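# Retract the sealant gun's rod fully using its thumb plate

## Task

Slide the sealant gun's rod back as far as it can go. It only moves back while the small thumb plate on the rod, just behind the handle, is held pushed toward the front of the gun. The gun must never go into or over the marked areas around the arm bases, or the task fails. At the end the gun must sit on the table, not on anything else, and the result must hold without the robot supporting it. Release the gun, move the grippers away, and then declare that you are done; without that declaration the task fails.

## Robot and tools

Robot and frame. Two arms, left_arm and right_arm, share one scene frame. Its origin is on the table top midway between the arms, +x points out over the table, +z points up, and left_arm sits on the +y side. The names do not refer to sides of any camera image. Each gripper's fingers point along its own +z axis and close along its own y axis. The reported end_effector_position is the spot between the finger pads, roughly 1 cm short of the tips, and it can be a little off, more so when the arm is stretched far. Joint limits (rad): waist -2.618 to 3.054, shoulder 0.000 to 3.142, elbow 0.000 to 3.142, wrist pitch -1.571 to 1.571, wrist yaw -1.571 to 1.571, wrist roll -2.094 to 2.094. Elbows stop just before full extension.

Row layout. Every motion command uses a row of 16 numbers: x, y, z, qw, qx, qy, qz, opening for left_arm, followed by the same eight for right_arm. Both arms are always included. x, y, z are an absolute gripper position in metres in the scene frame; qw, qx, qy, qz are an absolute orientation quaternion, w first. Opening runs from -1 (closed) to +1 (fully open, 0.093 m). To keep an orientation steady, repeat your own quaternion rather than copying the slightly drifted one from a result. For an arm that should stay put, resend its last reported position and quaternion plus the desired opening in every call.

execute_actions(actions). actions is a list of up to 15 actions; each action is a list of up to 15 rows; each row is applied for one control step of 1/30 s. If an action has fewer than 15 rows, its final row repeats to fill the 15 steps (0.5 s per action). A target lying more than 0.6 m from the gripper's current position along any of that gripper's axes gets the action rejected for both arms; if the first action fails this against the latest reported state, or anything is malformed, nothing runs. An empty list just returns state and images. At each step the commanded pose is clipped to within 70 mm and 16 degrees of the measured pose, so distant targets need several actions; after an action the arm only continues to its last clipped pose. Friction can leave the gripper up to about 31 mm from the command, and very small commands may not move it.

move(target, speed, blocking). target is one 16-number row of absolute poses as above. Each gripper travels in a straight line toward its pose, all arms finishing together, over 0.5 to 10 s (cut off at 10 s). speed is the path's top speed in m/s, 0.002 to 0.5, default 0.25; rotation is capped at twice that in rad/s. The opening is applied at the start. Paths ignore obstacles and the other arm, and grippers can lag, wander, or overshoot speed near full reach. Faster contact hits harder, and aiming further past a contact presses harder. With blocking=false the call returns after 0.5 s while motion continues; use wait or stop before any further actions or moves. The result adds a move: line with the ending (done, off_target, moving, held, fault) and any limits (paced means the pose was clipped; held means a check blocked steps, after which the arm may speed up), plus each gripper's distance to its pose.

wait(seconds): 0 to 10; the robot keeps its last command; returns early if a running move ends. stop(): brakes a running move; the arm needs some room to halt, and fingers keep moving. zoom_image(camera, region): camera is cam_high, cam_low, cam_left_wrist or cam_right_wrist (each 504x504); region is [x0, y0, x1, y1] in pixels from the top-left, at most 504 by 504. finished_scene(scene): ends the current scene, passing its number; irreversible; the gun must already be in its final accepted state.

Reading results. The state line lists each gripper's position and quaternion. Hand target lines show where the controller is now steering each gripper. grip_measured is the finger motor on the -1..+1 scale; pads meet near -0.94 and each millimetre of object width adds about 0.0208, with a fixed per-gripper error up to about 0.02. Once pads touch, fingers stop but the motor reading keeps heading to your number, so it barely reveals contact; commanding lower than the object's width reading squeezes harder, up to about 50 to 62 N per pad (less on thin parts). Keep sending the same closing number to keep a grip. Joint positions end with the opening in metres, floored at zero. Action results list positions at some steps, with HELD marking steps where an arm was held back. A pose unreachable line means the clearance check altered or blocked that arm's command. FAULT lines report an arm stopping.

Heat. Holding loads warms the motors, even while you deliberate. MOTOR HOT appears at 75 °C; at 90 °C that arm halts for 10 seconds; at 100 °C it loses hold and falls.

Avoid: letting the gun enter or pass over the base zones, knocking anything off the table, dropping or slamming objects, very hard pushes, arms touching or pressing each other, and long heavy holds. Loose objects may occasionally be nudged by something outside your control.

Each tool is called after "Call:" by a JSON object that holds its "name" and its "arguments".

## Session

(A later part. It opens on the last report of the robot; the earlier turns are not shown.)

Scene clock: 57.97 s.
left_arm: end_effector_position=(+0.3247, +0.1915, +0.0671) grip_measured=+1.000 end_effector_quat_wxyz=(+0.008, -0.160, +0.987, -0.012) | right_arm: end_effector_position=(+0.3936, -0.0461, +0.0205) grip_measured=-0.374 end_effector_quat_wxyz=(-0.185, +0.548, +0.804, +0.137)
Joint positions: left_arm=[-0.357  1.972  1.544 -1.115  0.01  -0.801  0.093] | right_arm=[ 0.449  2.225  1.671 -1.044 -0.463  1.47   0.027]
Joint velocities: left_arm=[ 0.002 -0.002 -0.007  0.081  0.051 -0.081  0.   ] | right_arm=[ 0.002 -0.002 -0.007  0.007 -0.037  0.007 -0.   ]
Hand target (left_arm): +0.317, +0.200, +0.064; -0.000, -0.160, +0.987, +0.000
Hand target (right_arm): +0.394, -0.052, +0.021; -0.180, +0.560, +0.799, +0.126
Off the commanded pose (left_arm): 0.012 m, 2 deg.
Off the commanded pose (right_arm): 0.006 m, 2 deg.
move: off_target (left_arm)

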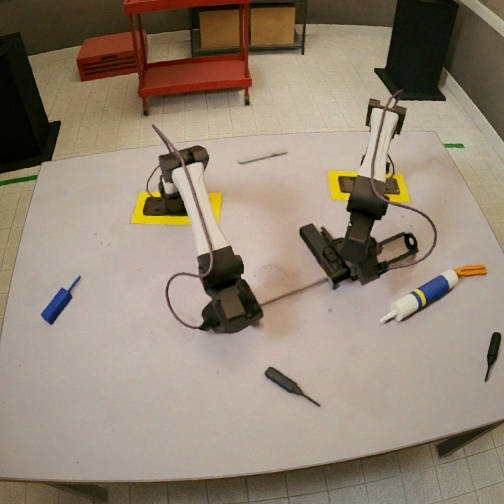

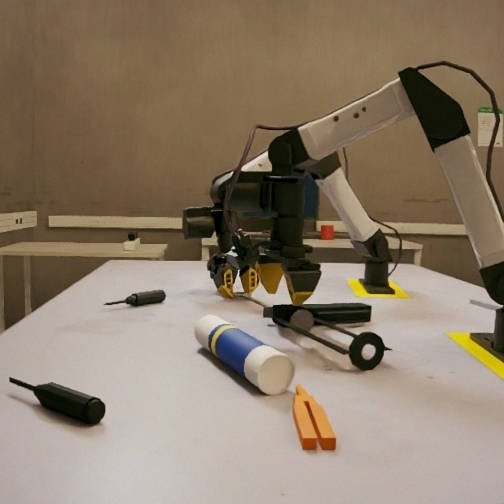

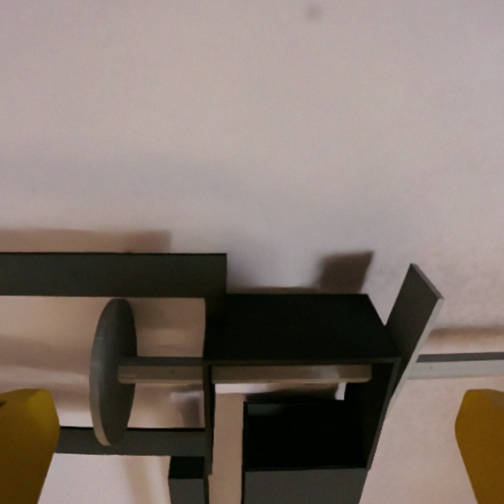

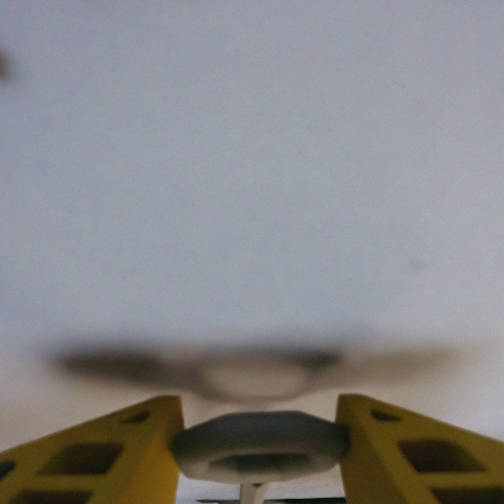

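Call:
{"name": "move", "arguments": {"target": [0.338,0.168,0.06,0,-0.16,0.987,0,0.9,0.394,-0.048,0.021,-0.18,0.56,0.8,0.126,-0.6], "speed": 0.05}}

Call:
{"name": "move", "arguments": {"target": [0.33,0.17,0.034,0,-0.16,0.987,0,0.9,0.394,-0.048,0.021,-0.18,0.56,0.8,0.126,-0.6], "speed": 0.04}}

Scene clock: 63.77 s.
left_arm: end_effector_position=(+0.3356, +0.1703, +0.0590) grip_measured=+0.902 end_effector_quat_wxyz=(-0.001, -0.159, +0.987, -0.005) | right_arm: end_effector_position=(+0.3939, -0.0461, +0.0205) grip_measured=-0.374 end_effector_quat_wxyz=(-0.184, +0.549, +0.804, +0.137)
Joint positions: left_arm=[-0.392  2.076  1.663 -1.154  0.009 -0.835  0.088] | right_arm=[ 0.449  2.225  1.671 -1.043 -0.462  1.472  0.027]
Joint velocities: left_arm=[ 0.002 -0.007 -0.012 -0.11   0.081  0.037 -0.001] | right_arm=[-0.002 -0.012 -0.007 -0.037 -0.051  0.037 -0.   ]
Hand target (left_arm): +0.338, +0.168, +0.060; +0.000, -0.160, +0.987, -0.000
Hand target (right_arm): +0.394, -0.048, +0.021; -0.180, +0.559, +0.799, +0.126
Off the commanded pose (left_arm): 0.003 m, 1 deg.
Off the commanded pose (right_arm): 0.002 m, 2 deg.
move: done

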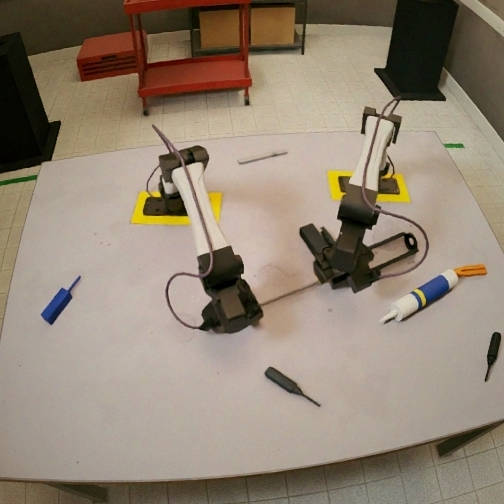

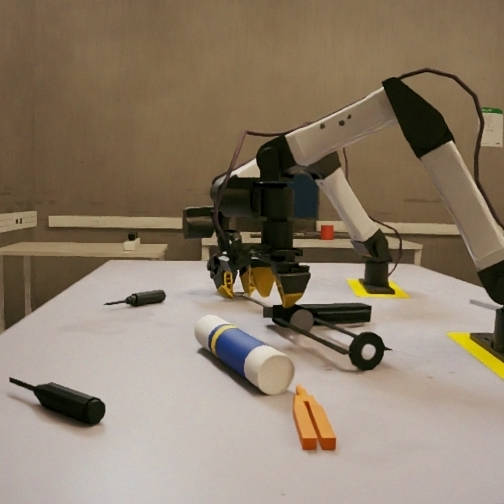

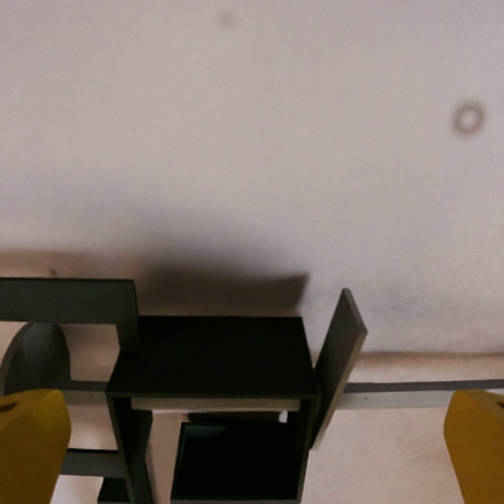

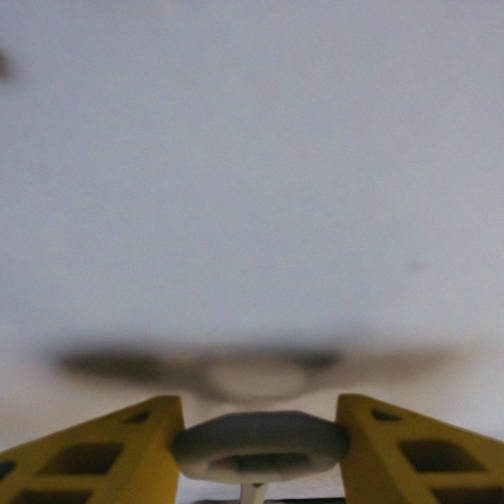

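Scene clock: 64.83 s.
left_arm: end_effector_position=(+0.3363, +0.1682, +0.0439) grip_measured=+0.902 end_effector_quat_wxyz=(+0.007, -0.161, +0.987, -0.011) | right_arm: end_effector_position=(+0.3939, -0.0461, +0.0205) grip_measured=-0.374 end_effector_quat_wxyz=(-0.184, +0.549, +0.804, +0.137)
Joint positions: left_arm=[-0.396  2.076  1.602 -1.073  0.009 -0.842  0.088] | right_arm=[ 0.449  2.225  1.671 -1.043 -0.462  1.472  0.027]
Joint velocities: left_arm=[-0.032  0.007  0.002  0.007 -0.051 -0.007  0.001] | right_arm=[-0.002 -0.002  0.017 -0.007  0.037  0.11   0.001]
Hand target (left_arm): +0.330, +0.170, +0.034; +0.000, -0.160, +0.987, +0.000
Hand target (right_arm): +0.394, -0.048, +0.021; -0.180, +0.559, +0.799, +0.126
Off the commanded pose (left_arm): 0.012 m, 1 deg.
Off the commanded pose (right_arm): 0.002 m, 2 deg.
move: off_target (left_arm)

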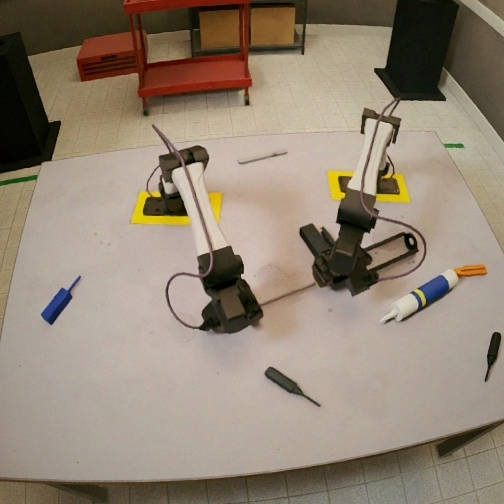

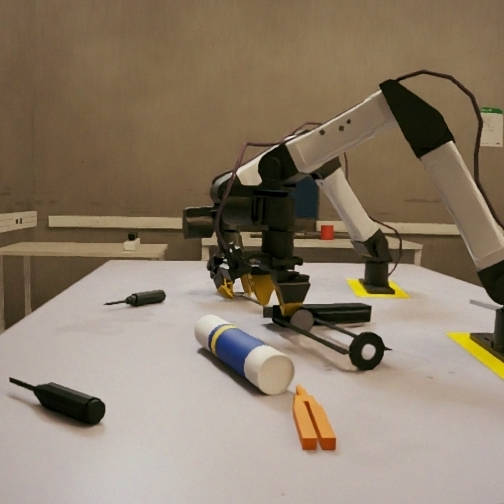

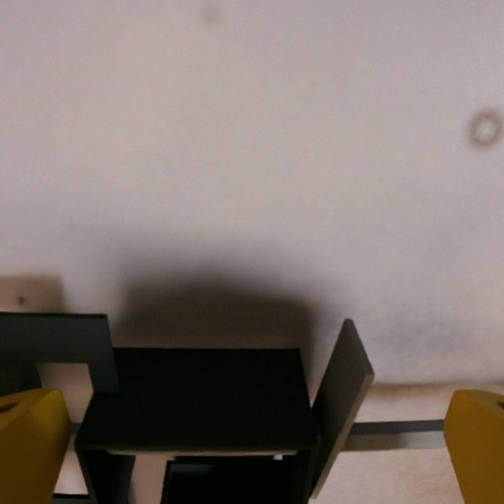

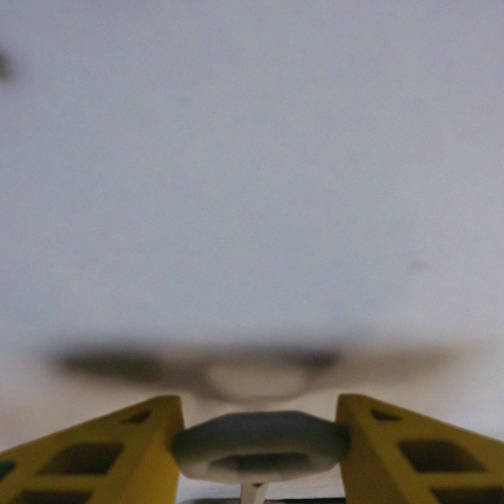

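Call:
{"name": "move", "arguments": {"target": [0.342,0.172,0.058,-0.011,-0.16,0.985,0.07,0.9,0.394,-0.048,0.021,-0.18,0.56,0.8,0.126,-0.6], "speed": 0.05}}

Call:
{"name": "move", "arguments": {"target": [0.335,0.174,0.024,-0.011,-0.16,0.985,0.07,0.9,0.394,-0.048,0.021,-0.18,0.56,0.8,0.126,-0.6], "speed": 0.04}}

Call:
{"name": "move", "arguments": {"target": [0.337,0.174,0.03,-0.011,-0.16,0.985,0.07,0.9,0.394,-0.048,0.021,-0.18,0.56,0.8,0.126,-0.4], "speed": 0.04}}

Call:
{"name": "move", "arguments": {"target": [0.337,0.174,0.03,-0.011,-0.16,0.985,0.07,-0.4,0.394,-0.048,0.021,-0.18,0.56,0.8,0.126,-0.6], "speed": 0.04}}

Scene clock: 74.43 s.
left_arm: end_effector_position=(+0.3398, +0.1750, +0.0578) grip_measured=+0.902 end_effector_quat_wxyz=(-0.013, -0.161, +0.985, +0.066) | right_arm: end_effector_position=(+0.3941, -0.0461, +0.0205) grip_measured=-0.374 end_effector_quat_wxyz=(-0.184, +0.549, +0.804, +0.137)
Joint positions: left_arm=[-0.416  2.191  1.831 -1.316 -0.084 -0.867  0.088] | right_arm=[ 0.449  2.225  1.671 -1.042 -0.462  1.472  0.027]
Joint velocities: left_arm=[-0.002  0.002  0.007 -0.022 -0.022  0.022  0.001] | right_arm=[-0.002  0.002 -0.002  0.022 -0.007 -0.066  0.001]
Hand target (left_arm): +0.342, +0.172, +0.058; -0.010, -0.160, +0.985, +0.070
Hand target (right_arm): +0.394, -0.048, +0.021; -0.180, +0.559, +0.799, +0.126
Off the commanded pose (left_arm): 0.004 m, 1 deg.
Off the commanded pose (right_arm): 0.002 m, 2 deg.
move: done

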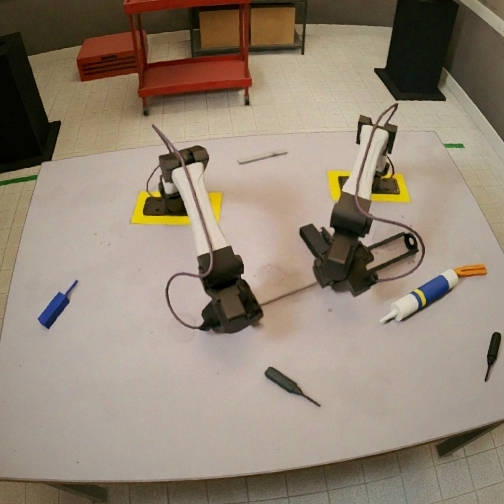

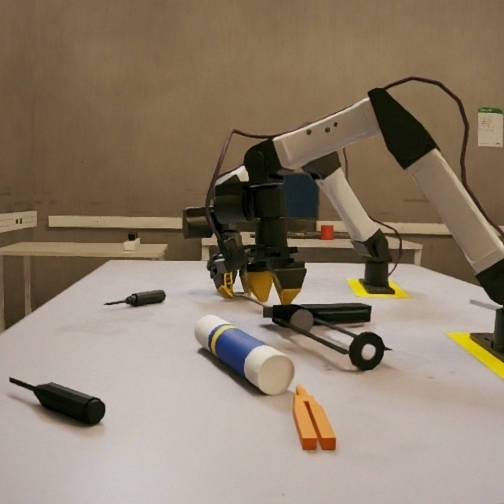

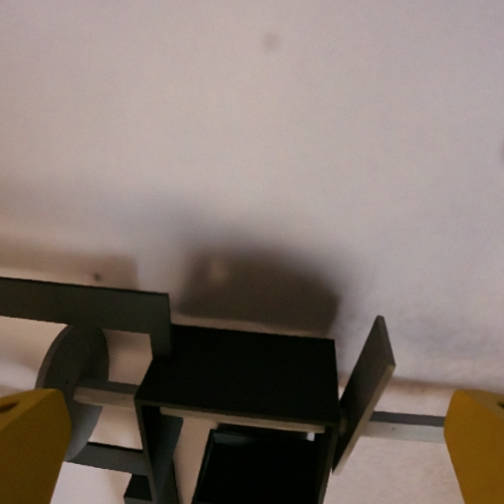

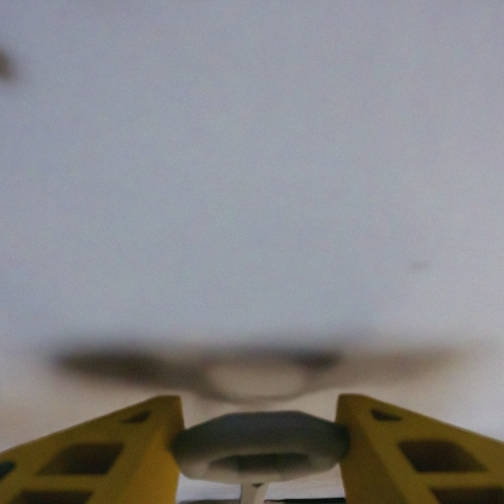

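Scene clock: 75.70 s.
left_arm: end_effector_position=(+0.3413, +0.1721, +0.0357) grip_measured=+0.902 end_effector_quat_wxyz=(-0.003, -0.162, +0.985, +0.057) | right_arm: end_effector_position=(+0.3941, -0.0461, +0.0205) grip_measured=-0.374 end_effector_quat_wxyz=(-0.184, +0.548, +0.804, +0.137)
Joint positions: left_arm=[-0.42   2.191  1.744 -1.203 -0.084 -0.872  0.088] | right_arm=[ 0.449  2.225  1.671 -1.042 -0.462  1.471  0.027]
Joint velocities: left_arm=[-0.012  0.007  0.022 -0.007 -0.022  0.037 -0.   ] | right_arm=[ 0.007 -0.032  0.012  0.007 -0.007 -0.007 -0.002]
Hand target (left_arm): +0.335, +0.174, +0.024; -0.011, -0.160, +0.985, +0.070
Hand target (right_arm): +0.394, -0.048, +0.021; -0.180, +0.559, +0.799, +0.126
Off the commanded pose (left_arm): 0.013 m, 2 deg.
Off the commanded pose (right_arm): 0.002 m, 2 deg.
move: off_target (left_arm)

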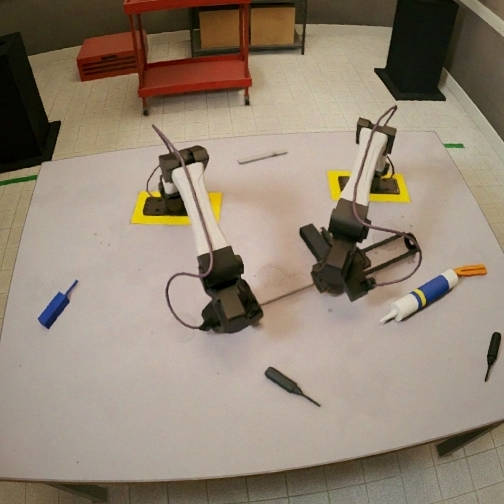

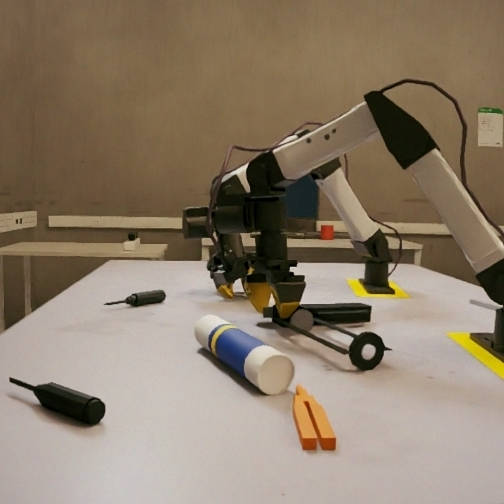

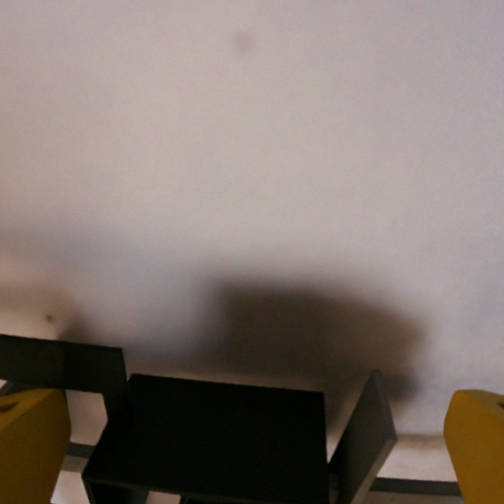

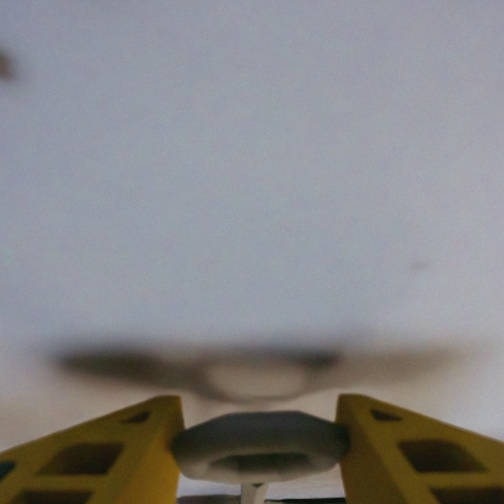

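Scene clock: 76.40 s.
left_arm: end_effector_position=(+0.3410, +0.1723, +0.0357) grip_measured=+0.902 end_effector_quat_wxyz=(-0.003, -0.162, +0.985, +0.058) | right_arm: end_effector_position=(+0.3941, -0.0461, +0.0205) grip_measured=-0.374 end_effector_quat_wxyz=(-0.184, +0.549, +0.804, +0.137)
Joint positions: left_arm=[-0.42   2.191  1.744 -1.205 -0.084 -0.872  0.088] | right_arm=[ 0.449  2.225  1.671 -1.042 -0.462  1.472  0.027]
Joint velocities: left_arm=[-0.007  0.012 -0.042  0.081 -0.022 -0.11   0.   ] | right_arm=[ 0.002  0.017  0.007 -0.037 -0.022  0.037 -0.   ]
Hand target (left_arm): +0.337, +0.174, +0.030; -0.011, -0.160, +0.985, +0.070
Hand target (right_arm): +0.394, -0.048, +0.021; -0.180, +0.559, +0.799, +0.126
Off the commanded pose (left_arm): 0.007 m, 2 deg.
Off the commanded pose (right_arm): 0.002 m, 2 deg.
move: done

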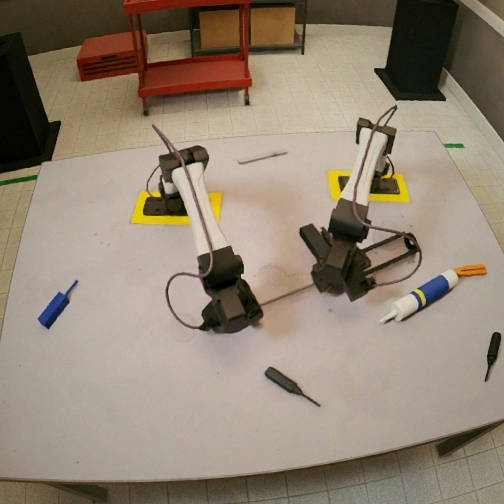

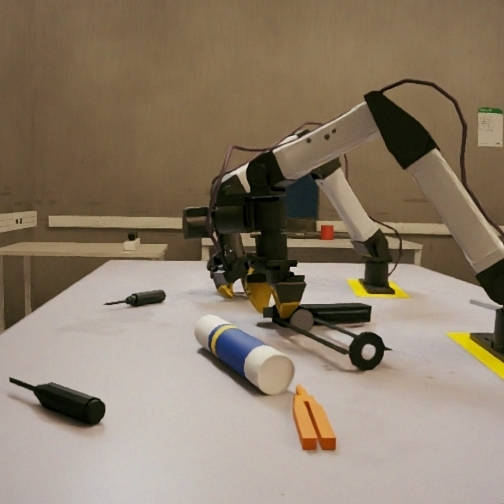

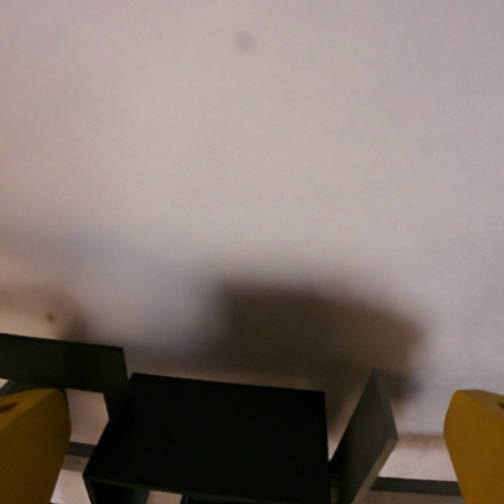

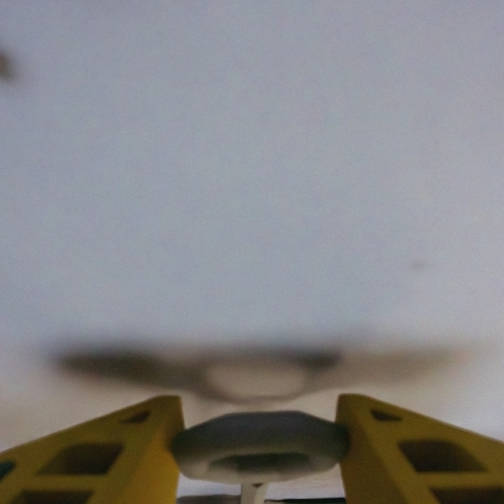

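Scene clock: 77.10 s.
left_arm: end_effector_position=(+0.3395, +0.1773, +0.0359) grip_measured=+0.064 end_effector_quat_wxyz=(-0.005, -0.162, +0.984, +0.068) | right_arm: end_effector_position=(+0.3949, -0.0482, +0.0198) grip_measured=-0.374 end_effector_quat_wxyz=(-0.180, +0.549, +0.805, +0.135)
Joint positions: left_arm=[-0.417  2.191  1.744 -1.22  -0.097 -0.871  0.048] | right_arm=[ 0.447  2.225  1.671 -1.042 -0.454  1.469  0.027]
Joint velocities: left_arm=[ 0.002 -0.007  0.002 -0.051 -0.066 -0.139  0.001] | right_arm=[-0.012  0.002  0.012 -0.022 -0.037 -0.022  0.   ]
Hand target (left_arm): +0.337, +0.174, +0.030; -0.011, -0.160, +0.985, +0.070
Hand target (right_arm): +0.394, -0.048, +0.021; -0.180, +0.559, +0.799, +0.126
Off the commanded pose (left_arm): 0.007 m, 1 deg.
Off the commanded pose (right_arm): 0.002 m, 2 deg.
move: done

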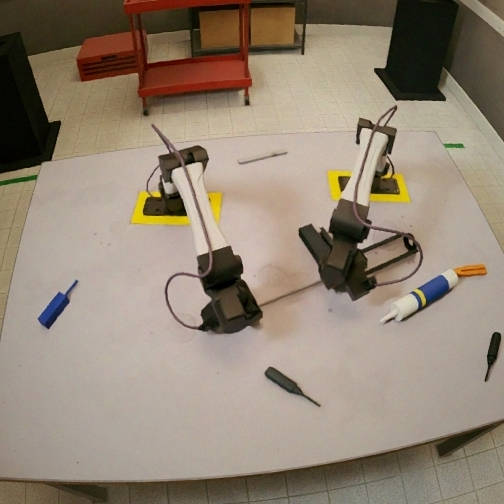

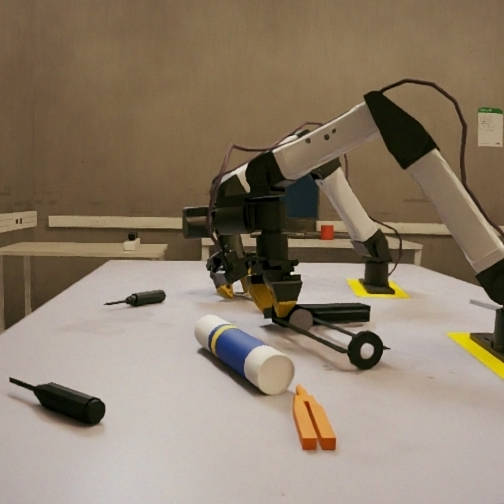

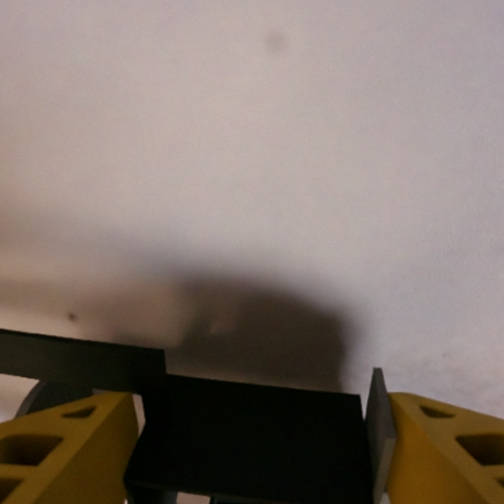

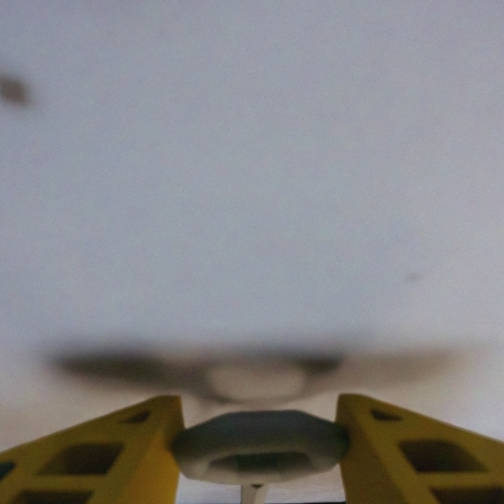

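Call:
{"name": "move", "arguments": {"target": [0.337,0.174,0.030,-0.011,-0.16,0.985,0.07,-0.4,0.404,-0.08,0.021,-0.18,0.56,0.8,0.126,-0.6], "speed": 0.03}}

Call:
{"name": "zoom_image", "arguments": {"camera": "cam_high", "region": [270,190,470,340]}}

Scene clock: 85.77 s.
left_arm: end_effector_position=(+0.3394, +0.1740, +0.0358) grip_measured=+0.064 end_effector_quat_wxyz=(-0.003, -0.161, +0.985, +0.066) | right_arm: end_effector_position=(+0.3987, -0.0634, +0.0211) grip_measured=-0.374 end_effector_quat_wxyz=(-0.189, +0.547, +0.804, +0.141)
Joint positions: left_arm=[-0.423  2.191  1.744 -1.214 -0.095 -0.875  0.048] | right_arm=[ 0.402  2.235  1.686 -1.074 -0.473  1.415  0.027]
Joint velocities: left_arm=[-0.007 -0.002  0.007  0.051  0.037 -0.022 -0.001] | right_arm=[-0.002  0.012  0.012  0.037  0.022 -0.022 -0.001]
Hand target (left_arm): +0.337, +0.174, +0.030; -0.011, -0.160, +0.985, +0.070
Hand target (right_arm): +0.404, -0.080, +0.021; -0.179, +0.560, +0.799, +0.126
Off the commanded pose (left_arm): 0.006 m, 1 deg.
Off the commanded pose (right_arm): 0.017 m, 3 deg.
move: off_target (right_arm)

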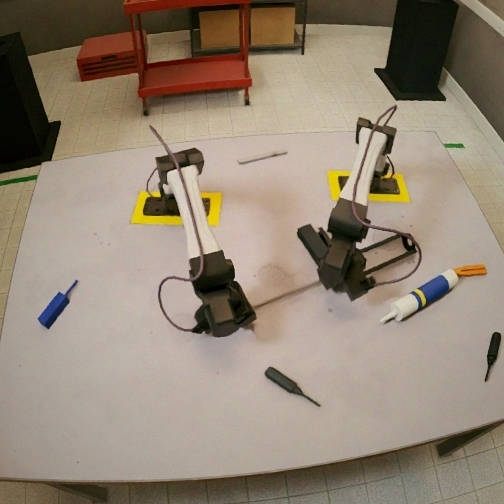

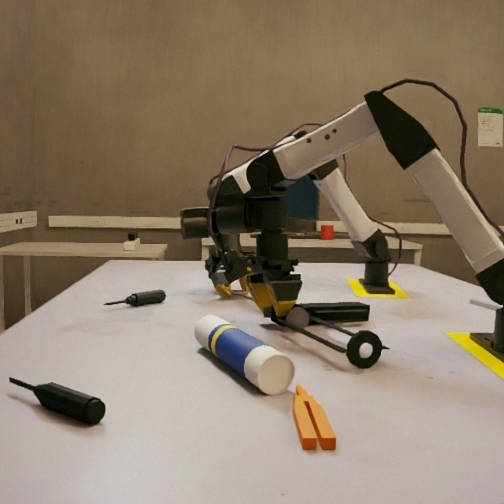

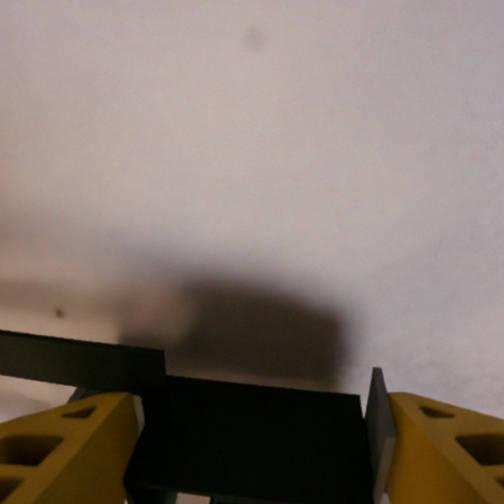

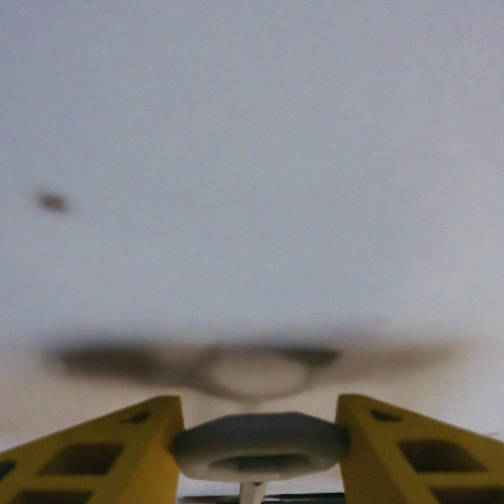

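Region (270, 190, 470, 340) of cam_high's 504x504 image, scaled by 2.520, with more detail than that image has; it fills the top 378 rows of this view, and the rest is white.

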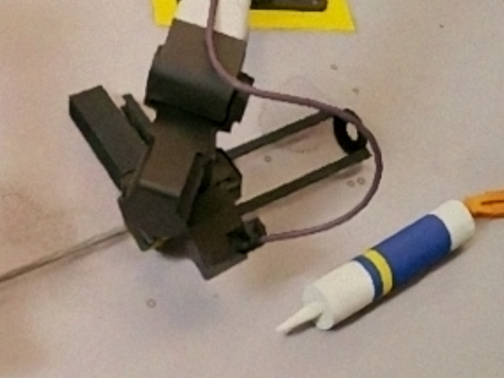

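Call:
{"name": "move", "arguments": {"target": [0.3394,0.174,0.036,-0.003,-0.161,0.985,0.066,-0.4,0.3985,-0.0625,0.021,-0.189,0.547,0.804,0.141,-0.6], "speed": 0.03}}

Call:
{"name": "move", "arguments": {"target": [0.3394,0.174,0.036,-0.003,-0.161,0.985,0.066,1,0.3985,-0.0625,0.021,-0.189,0.547,0.804,0.141,-0.6]}}

Call:
{"name": "move", "arguments": {"target": [0.3394,0.174,0.075,0,-0.16,0.987,0,1,0.3985,-0.0625,0.021,-0.189,0.547,0.804,0.141,-0.6], "speed": 0.06}}

Call:
{"name": "zoom_image", "arguments": {"camera": "cam_low", "region": [230,280,400,380]}}

Scene clock: 89.97 s.
left_arm: end_effector_position=(+0.3396, +0.1740, +0.0362) grip_measured=+0.064 end_effector_quat_wxyz=(-0.002, -0.162, +0.985, +0.066) | right_arm: end_effector_position=(+0.3992, -0.0629, +0.0212) grip_measured=-0.374 end_effector_quat_wxyz=(-0.189, +0.546, +0.804, +0.142)
Joint positions: left_arm=[-0.423  2.19   1.744 -1.214 -0.097 -0.876  0.048] | right_arm=[ 0.402  2.235  1.686 -1.071 -0.474  1.415  0.027]
Joint velocities: left_arm=[-0.002  0.017 -0.002  0.066 -0.007 -0.007 -0.   ] | right_arm=[ 0.007 -0.012 -0.002 -0.007 -0.051  0.081 -0.   ]
Hand target (left_arm): +0.339, +0.174, +0.036; -0.003, -0.161, +0.985, +0.066
Hand target (right_arm): +0.399, -0.063, +0.021; -0.189, +0.547, +0.804, +0.141
Off the commanded pose (left_arm): 0.000 m, 0 deg.
Off the commanded pose (right_arm): 0.001 m, 0 deg.
move: done

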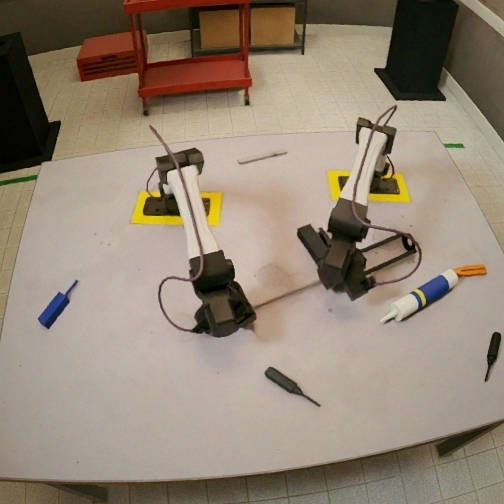

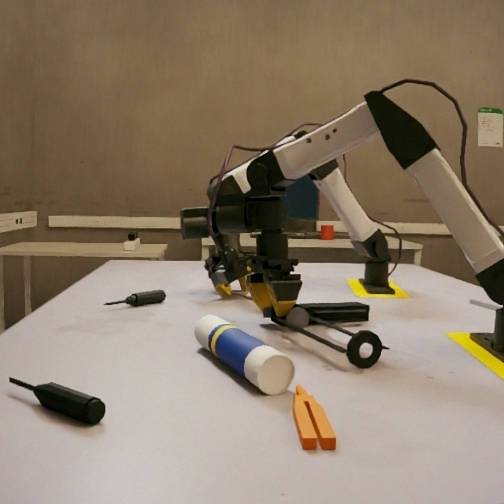

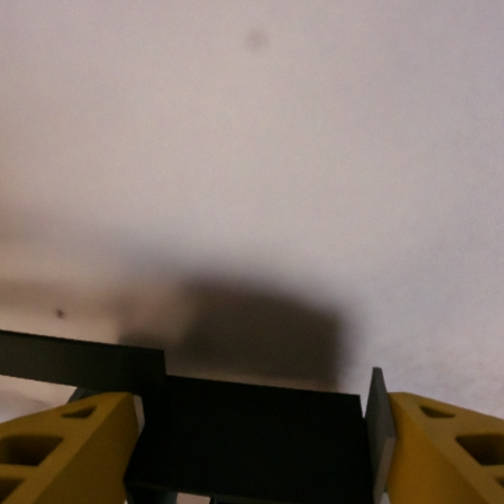

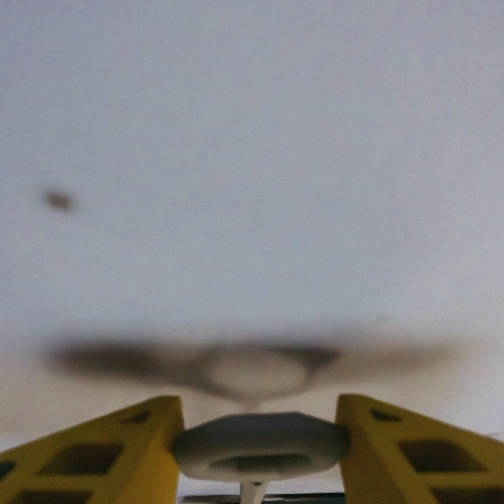

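Scene clock: 90.67 s.
left_arm: end_effector_position=(+0.3425, +0.1634, +0.0370) grip_measured=+1.000 end_effector_quat_wxyz=(+0.004, -0.159, +0.986, +0.045) | right_arm: end_effector_position=(+0.3983, -0.0579, +0.0222) grip_measured=-0.374 end_effector_quat_wxyz=(-0.193, +0.542, +0.805, +0.147)
Joint positions: left_arm=[-0.433  2.186  1.744 -1.182 -0.074 -0.878  0.093] | right_arm=[ 0.41   2.235  1.686 -1.068 -0.488  1.415  0.027]
Joint velocities: left_arm=[ 0.012 -0.012  0.012 -0.007 -0.037  0.007  0.   ] | right_arm=[-0.007  0.007  0.002  0.037 -0.022 -0.007  0.   ]
Hand target (left_arm): +0.339, +0.174, +0.036; -0.003, -0.161, +0.985, +0.066
Hand target (right_arm): +0.398, -0.062, +0.021; -0.189, +0.547, +0.804, +0.141
Off the commanded pose (left_arm): 0.011 m, 2 deg.
Off the commanded pose (right_arm): 0.005 m, 1 deg.
move: off_target (left_arm)

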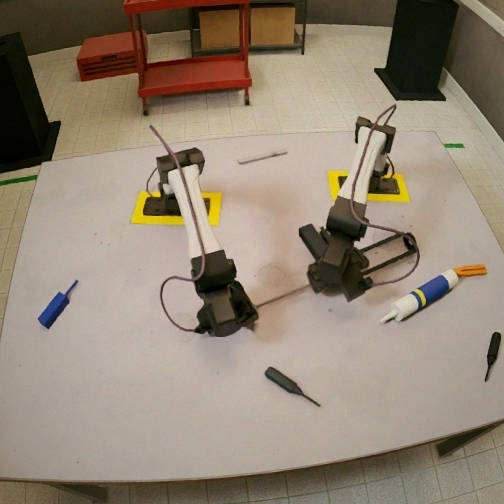

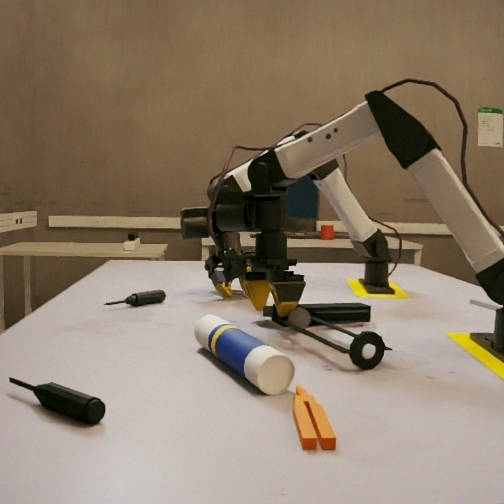

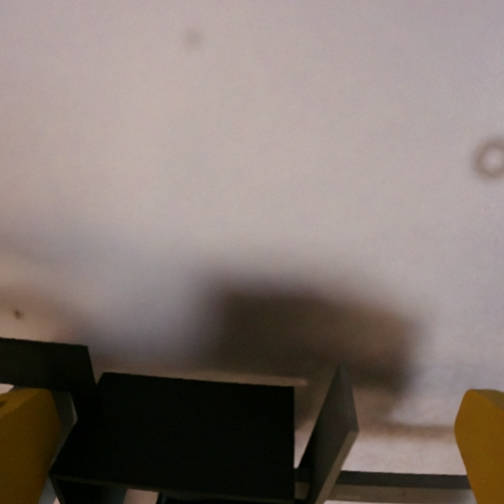

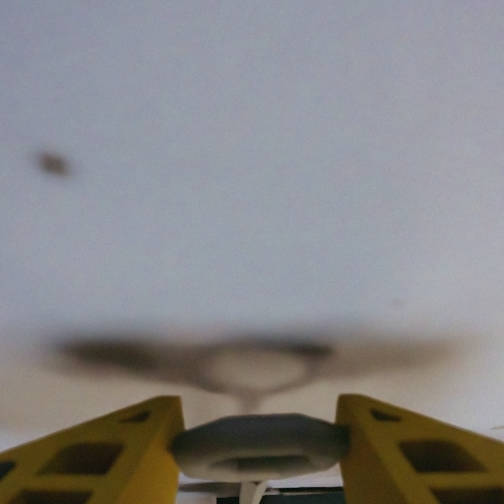

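Scene clock: 91.77 s.
left_arm: end_effector_position=(+0.3446, +0.1704, +0.0752) grip_measured=+1.000 end_effector_quat_wxyz=(+0.010, -0.160, +0.987, -0.001) | right_arm: end_effector_position=(+0.3985, -0.0590, +0.0217) grip_measured=-0.374 end_effector_quat_wxyz=(-0.190, +0.542, +0.805, +0.144)
Joint positions: left_arm=[-0.389  2.086  1.744 -1.212 -0.011 -0.834  0.093] | right_arm=[ 0.41   2.235  1.686 -1.068 -0.48   1.415  0.027]
Joint velocities: left_arm=[ 0.002 -0.017  0.002  0.051  0.037  0.037  0.   ] | right_arm=[-0.002 -0.012  0.002 -0.051 -0.066 -0.022 -0.001]
Hand target (left_arm): +0.339, +0.174, +0.075; -0.001, -0.160, +0.987, +0.000
Hand target (right_arm): +0.399, -0.062, +0.021; -0.189, +0.547, +0.804, +0.141
Off the commanded pose (left_arm): 0.006 m, 1 deg.
Off the commanded pose (right_arm): 0.004 m, 1 deg.
move: done

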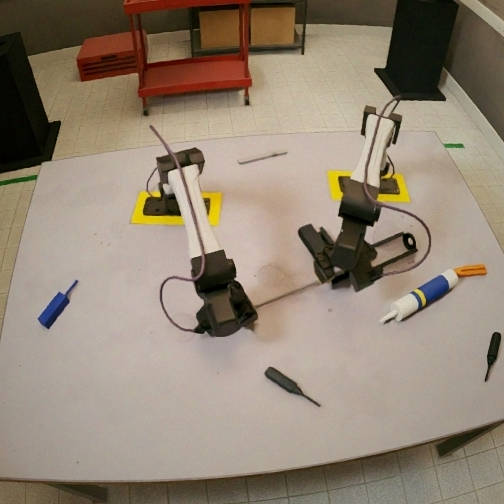

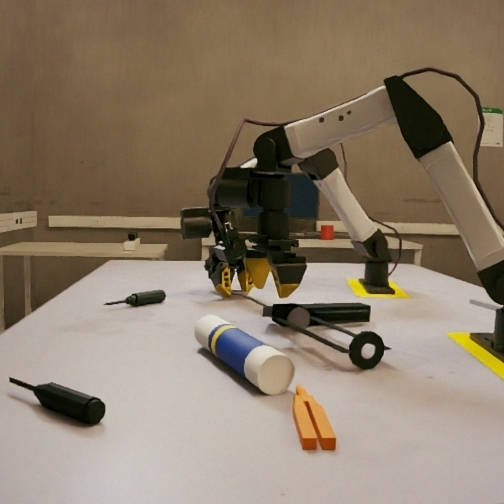

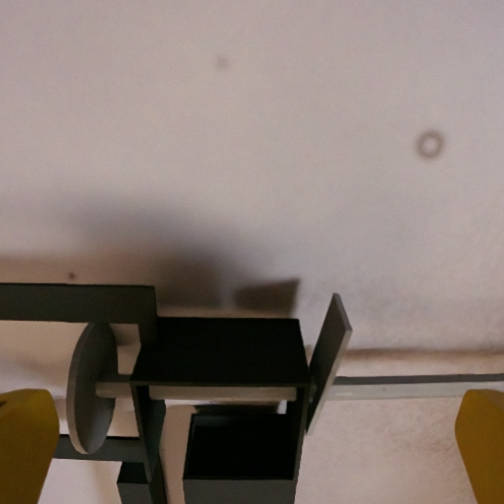

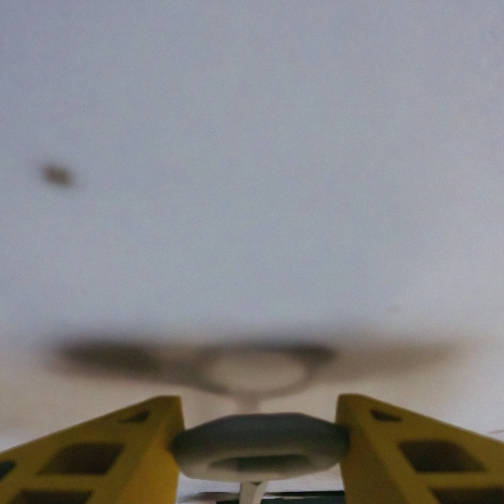

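Region (230, 280, 400, 380) of cam_low's 504x504 image, scaled by 2.965, with more detail than that image has; it fills the top 296 rows of this view, and the rest is white.

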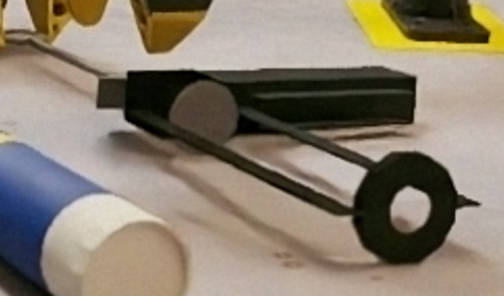

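Call:
{"name": "move", "arguments": {"target": [0.335,0.186,0.07,0,-0.16,0.987,0,1,0.3985,-0.059,0.021,-0.189,0.545,0.804,0.141,-0.6], "speed": 0.05}}

Call:
{"name": "move", "arguments": {"target": [0.335,0.186,0.045,0,-0.16,0.987,0,1,0.3985,-0.059,0.021,-0.189,0.545,0.804,0.141,-0.6], "speed": 0.04}}

Scene clock: 97.23 s.
left_arm: end_effector_position=(+0.3384, +0.1831, +0.0725) grip_measured=+1.000 end_effector_quat_wxyz=(+0.004, -0.160, +0.987, +0.003) | right_arm: end_effector_position=(+0.3985, -0.0590, +0.0217) grip_measured=-0.374 end_effector_quat_wxyz=(-0.190, +0.543, +0.805, +0.144)
Joint positions: left_arm=[-0.368  2.055  1.686 -1.2   -0.009 -0.812  0.093] | right_arm=[ 0.41   2.235  1.686 -1.068 -0.48   1.416  0.027]
Joint velocities: left_arm=[-0.002  0.007  0.002 -0.007  0.022 -0.037  0.   ] | right_arm=[-0.002  0.017  0.007 -0.022  0.051  0.007  0.001]
Hand target (left_arm): +0.335, +0.186, +0.070; -0.000, -0.160, +0.987, +0.001
Hand target (right_arm): +0.399, -0.059, +0.021; -0.189, +0.545, +0.804, +0.141
Off the commanded pose (left_arm): 0.005 m, 1 deg.
Off the commanded pose (right_arm): 0.001 m, 0 deg.
move: done

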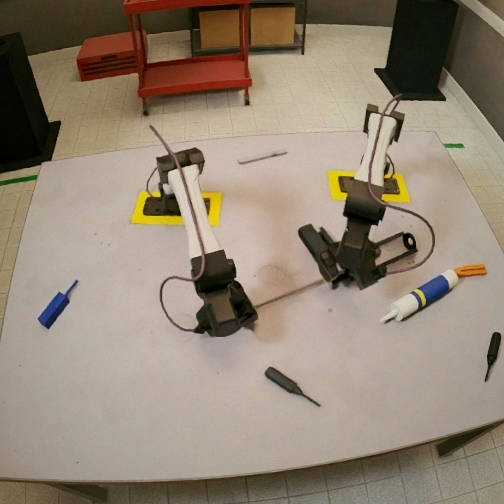

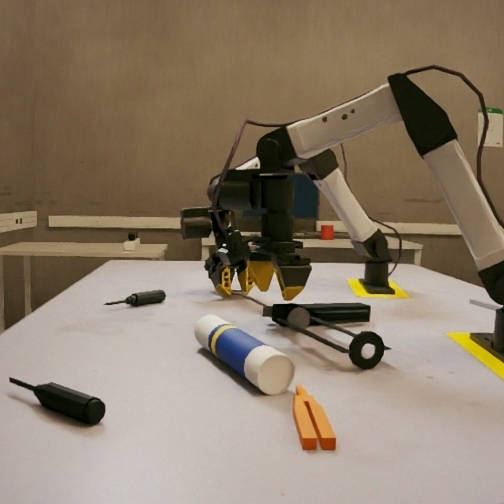

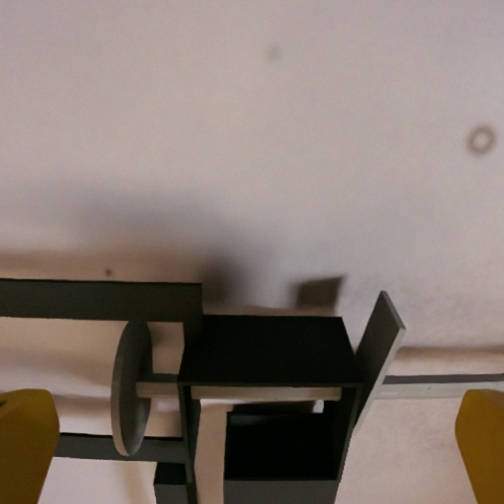

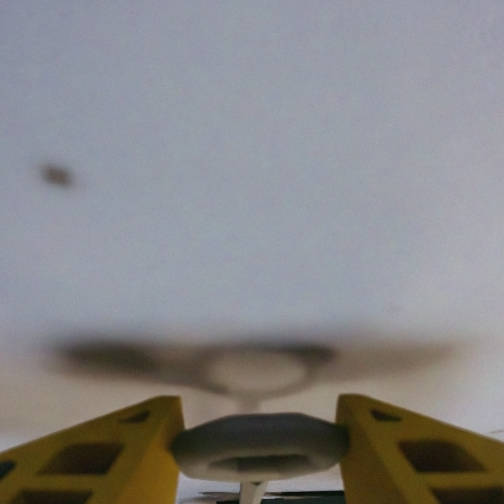

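Scene clock: 98.37 s.
left_arm: end_effector_position=(+0.3399, +0.1824, +0.0541) grip_measured=+1.000 end_effector_quat_wxyz=(+0.011, -0.160, +0.987, -0.003) | right_arm: end_effector_position=(+0.3985, -0.0590, +0.0217) grip_measured=-0.374 end_effector_quat_wxyz=(-0.190, +0.543, +0.805, +0.144)
Joint positions: left_arm=[-0.368  2.055  1.612 -1.106 -0.009 -0.811  0.093] | right_arm=[ 0.41   2.235  1.686 -1.068 -0.48   1.416  0.027]
Joint velocities: left_arm=[ 0.002  0.002 -0.012  0.095  0.007 -0.007  0.   ] | right_arm=[-0.002 -0.012 -0.002  0.022  0.051 -0.037 -0.001]
Hand target (left_arm): +0.335, +0.186, +0.045; -0.000, -0.160, +0.987, +0.000
Hand target (right_arm): +0.399, -0.059, +0.021; -0.189, +0.545, +0.804, +0.141
Off the commanded pose (left_arm): 0.011 m, 1 deg.
Off the commanded pose (right_arm): 0.001 m, 0 deg.
move: off_target (left_arm)

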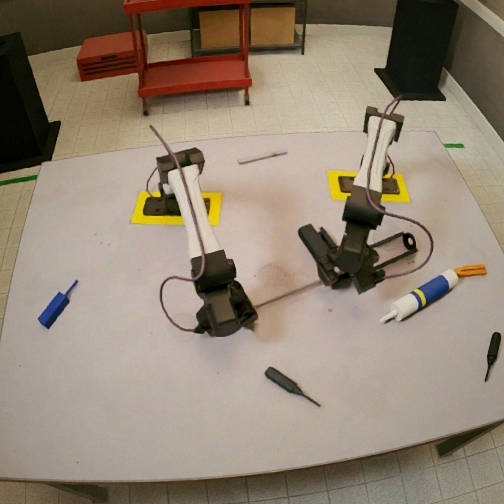

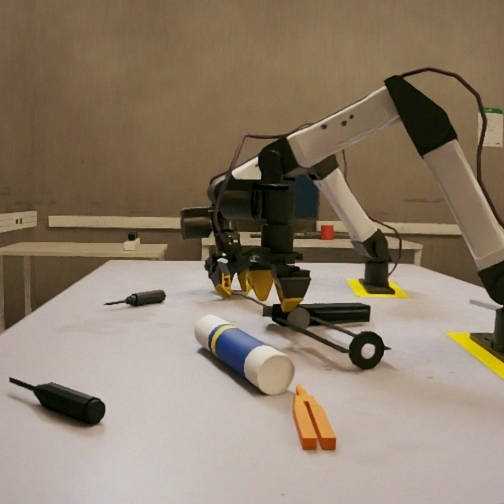

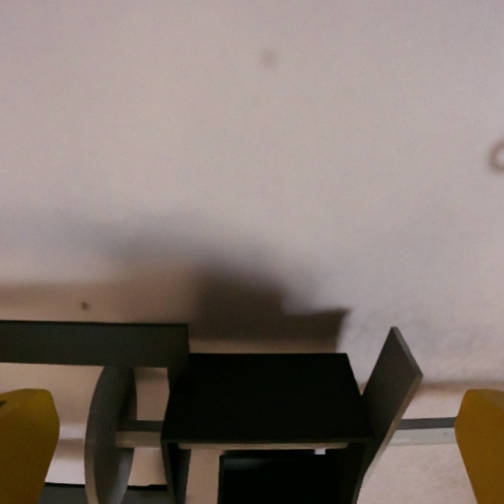

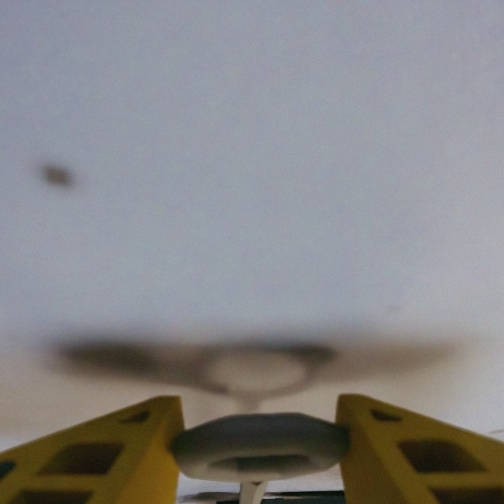

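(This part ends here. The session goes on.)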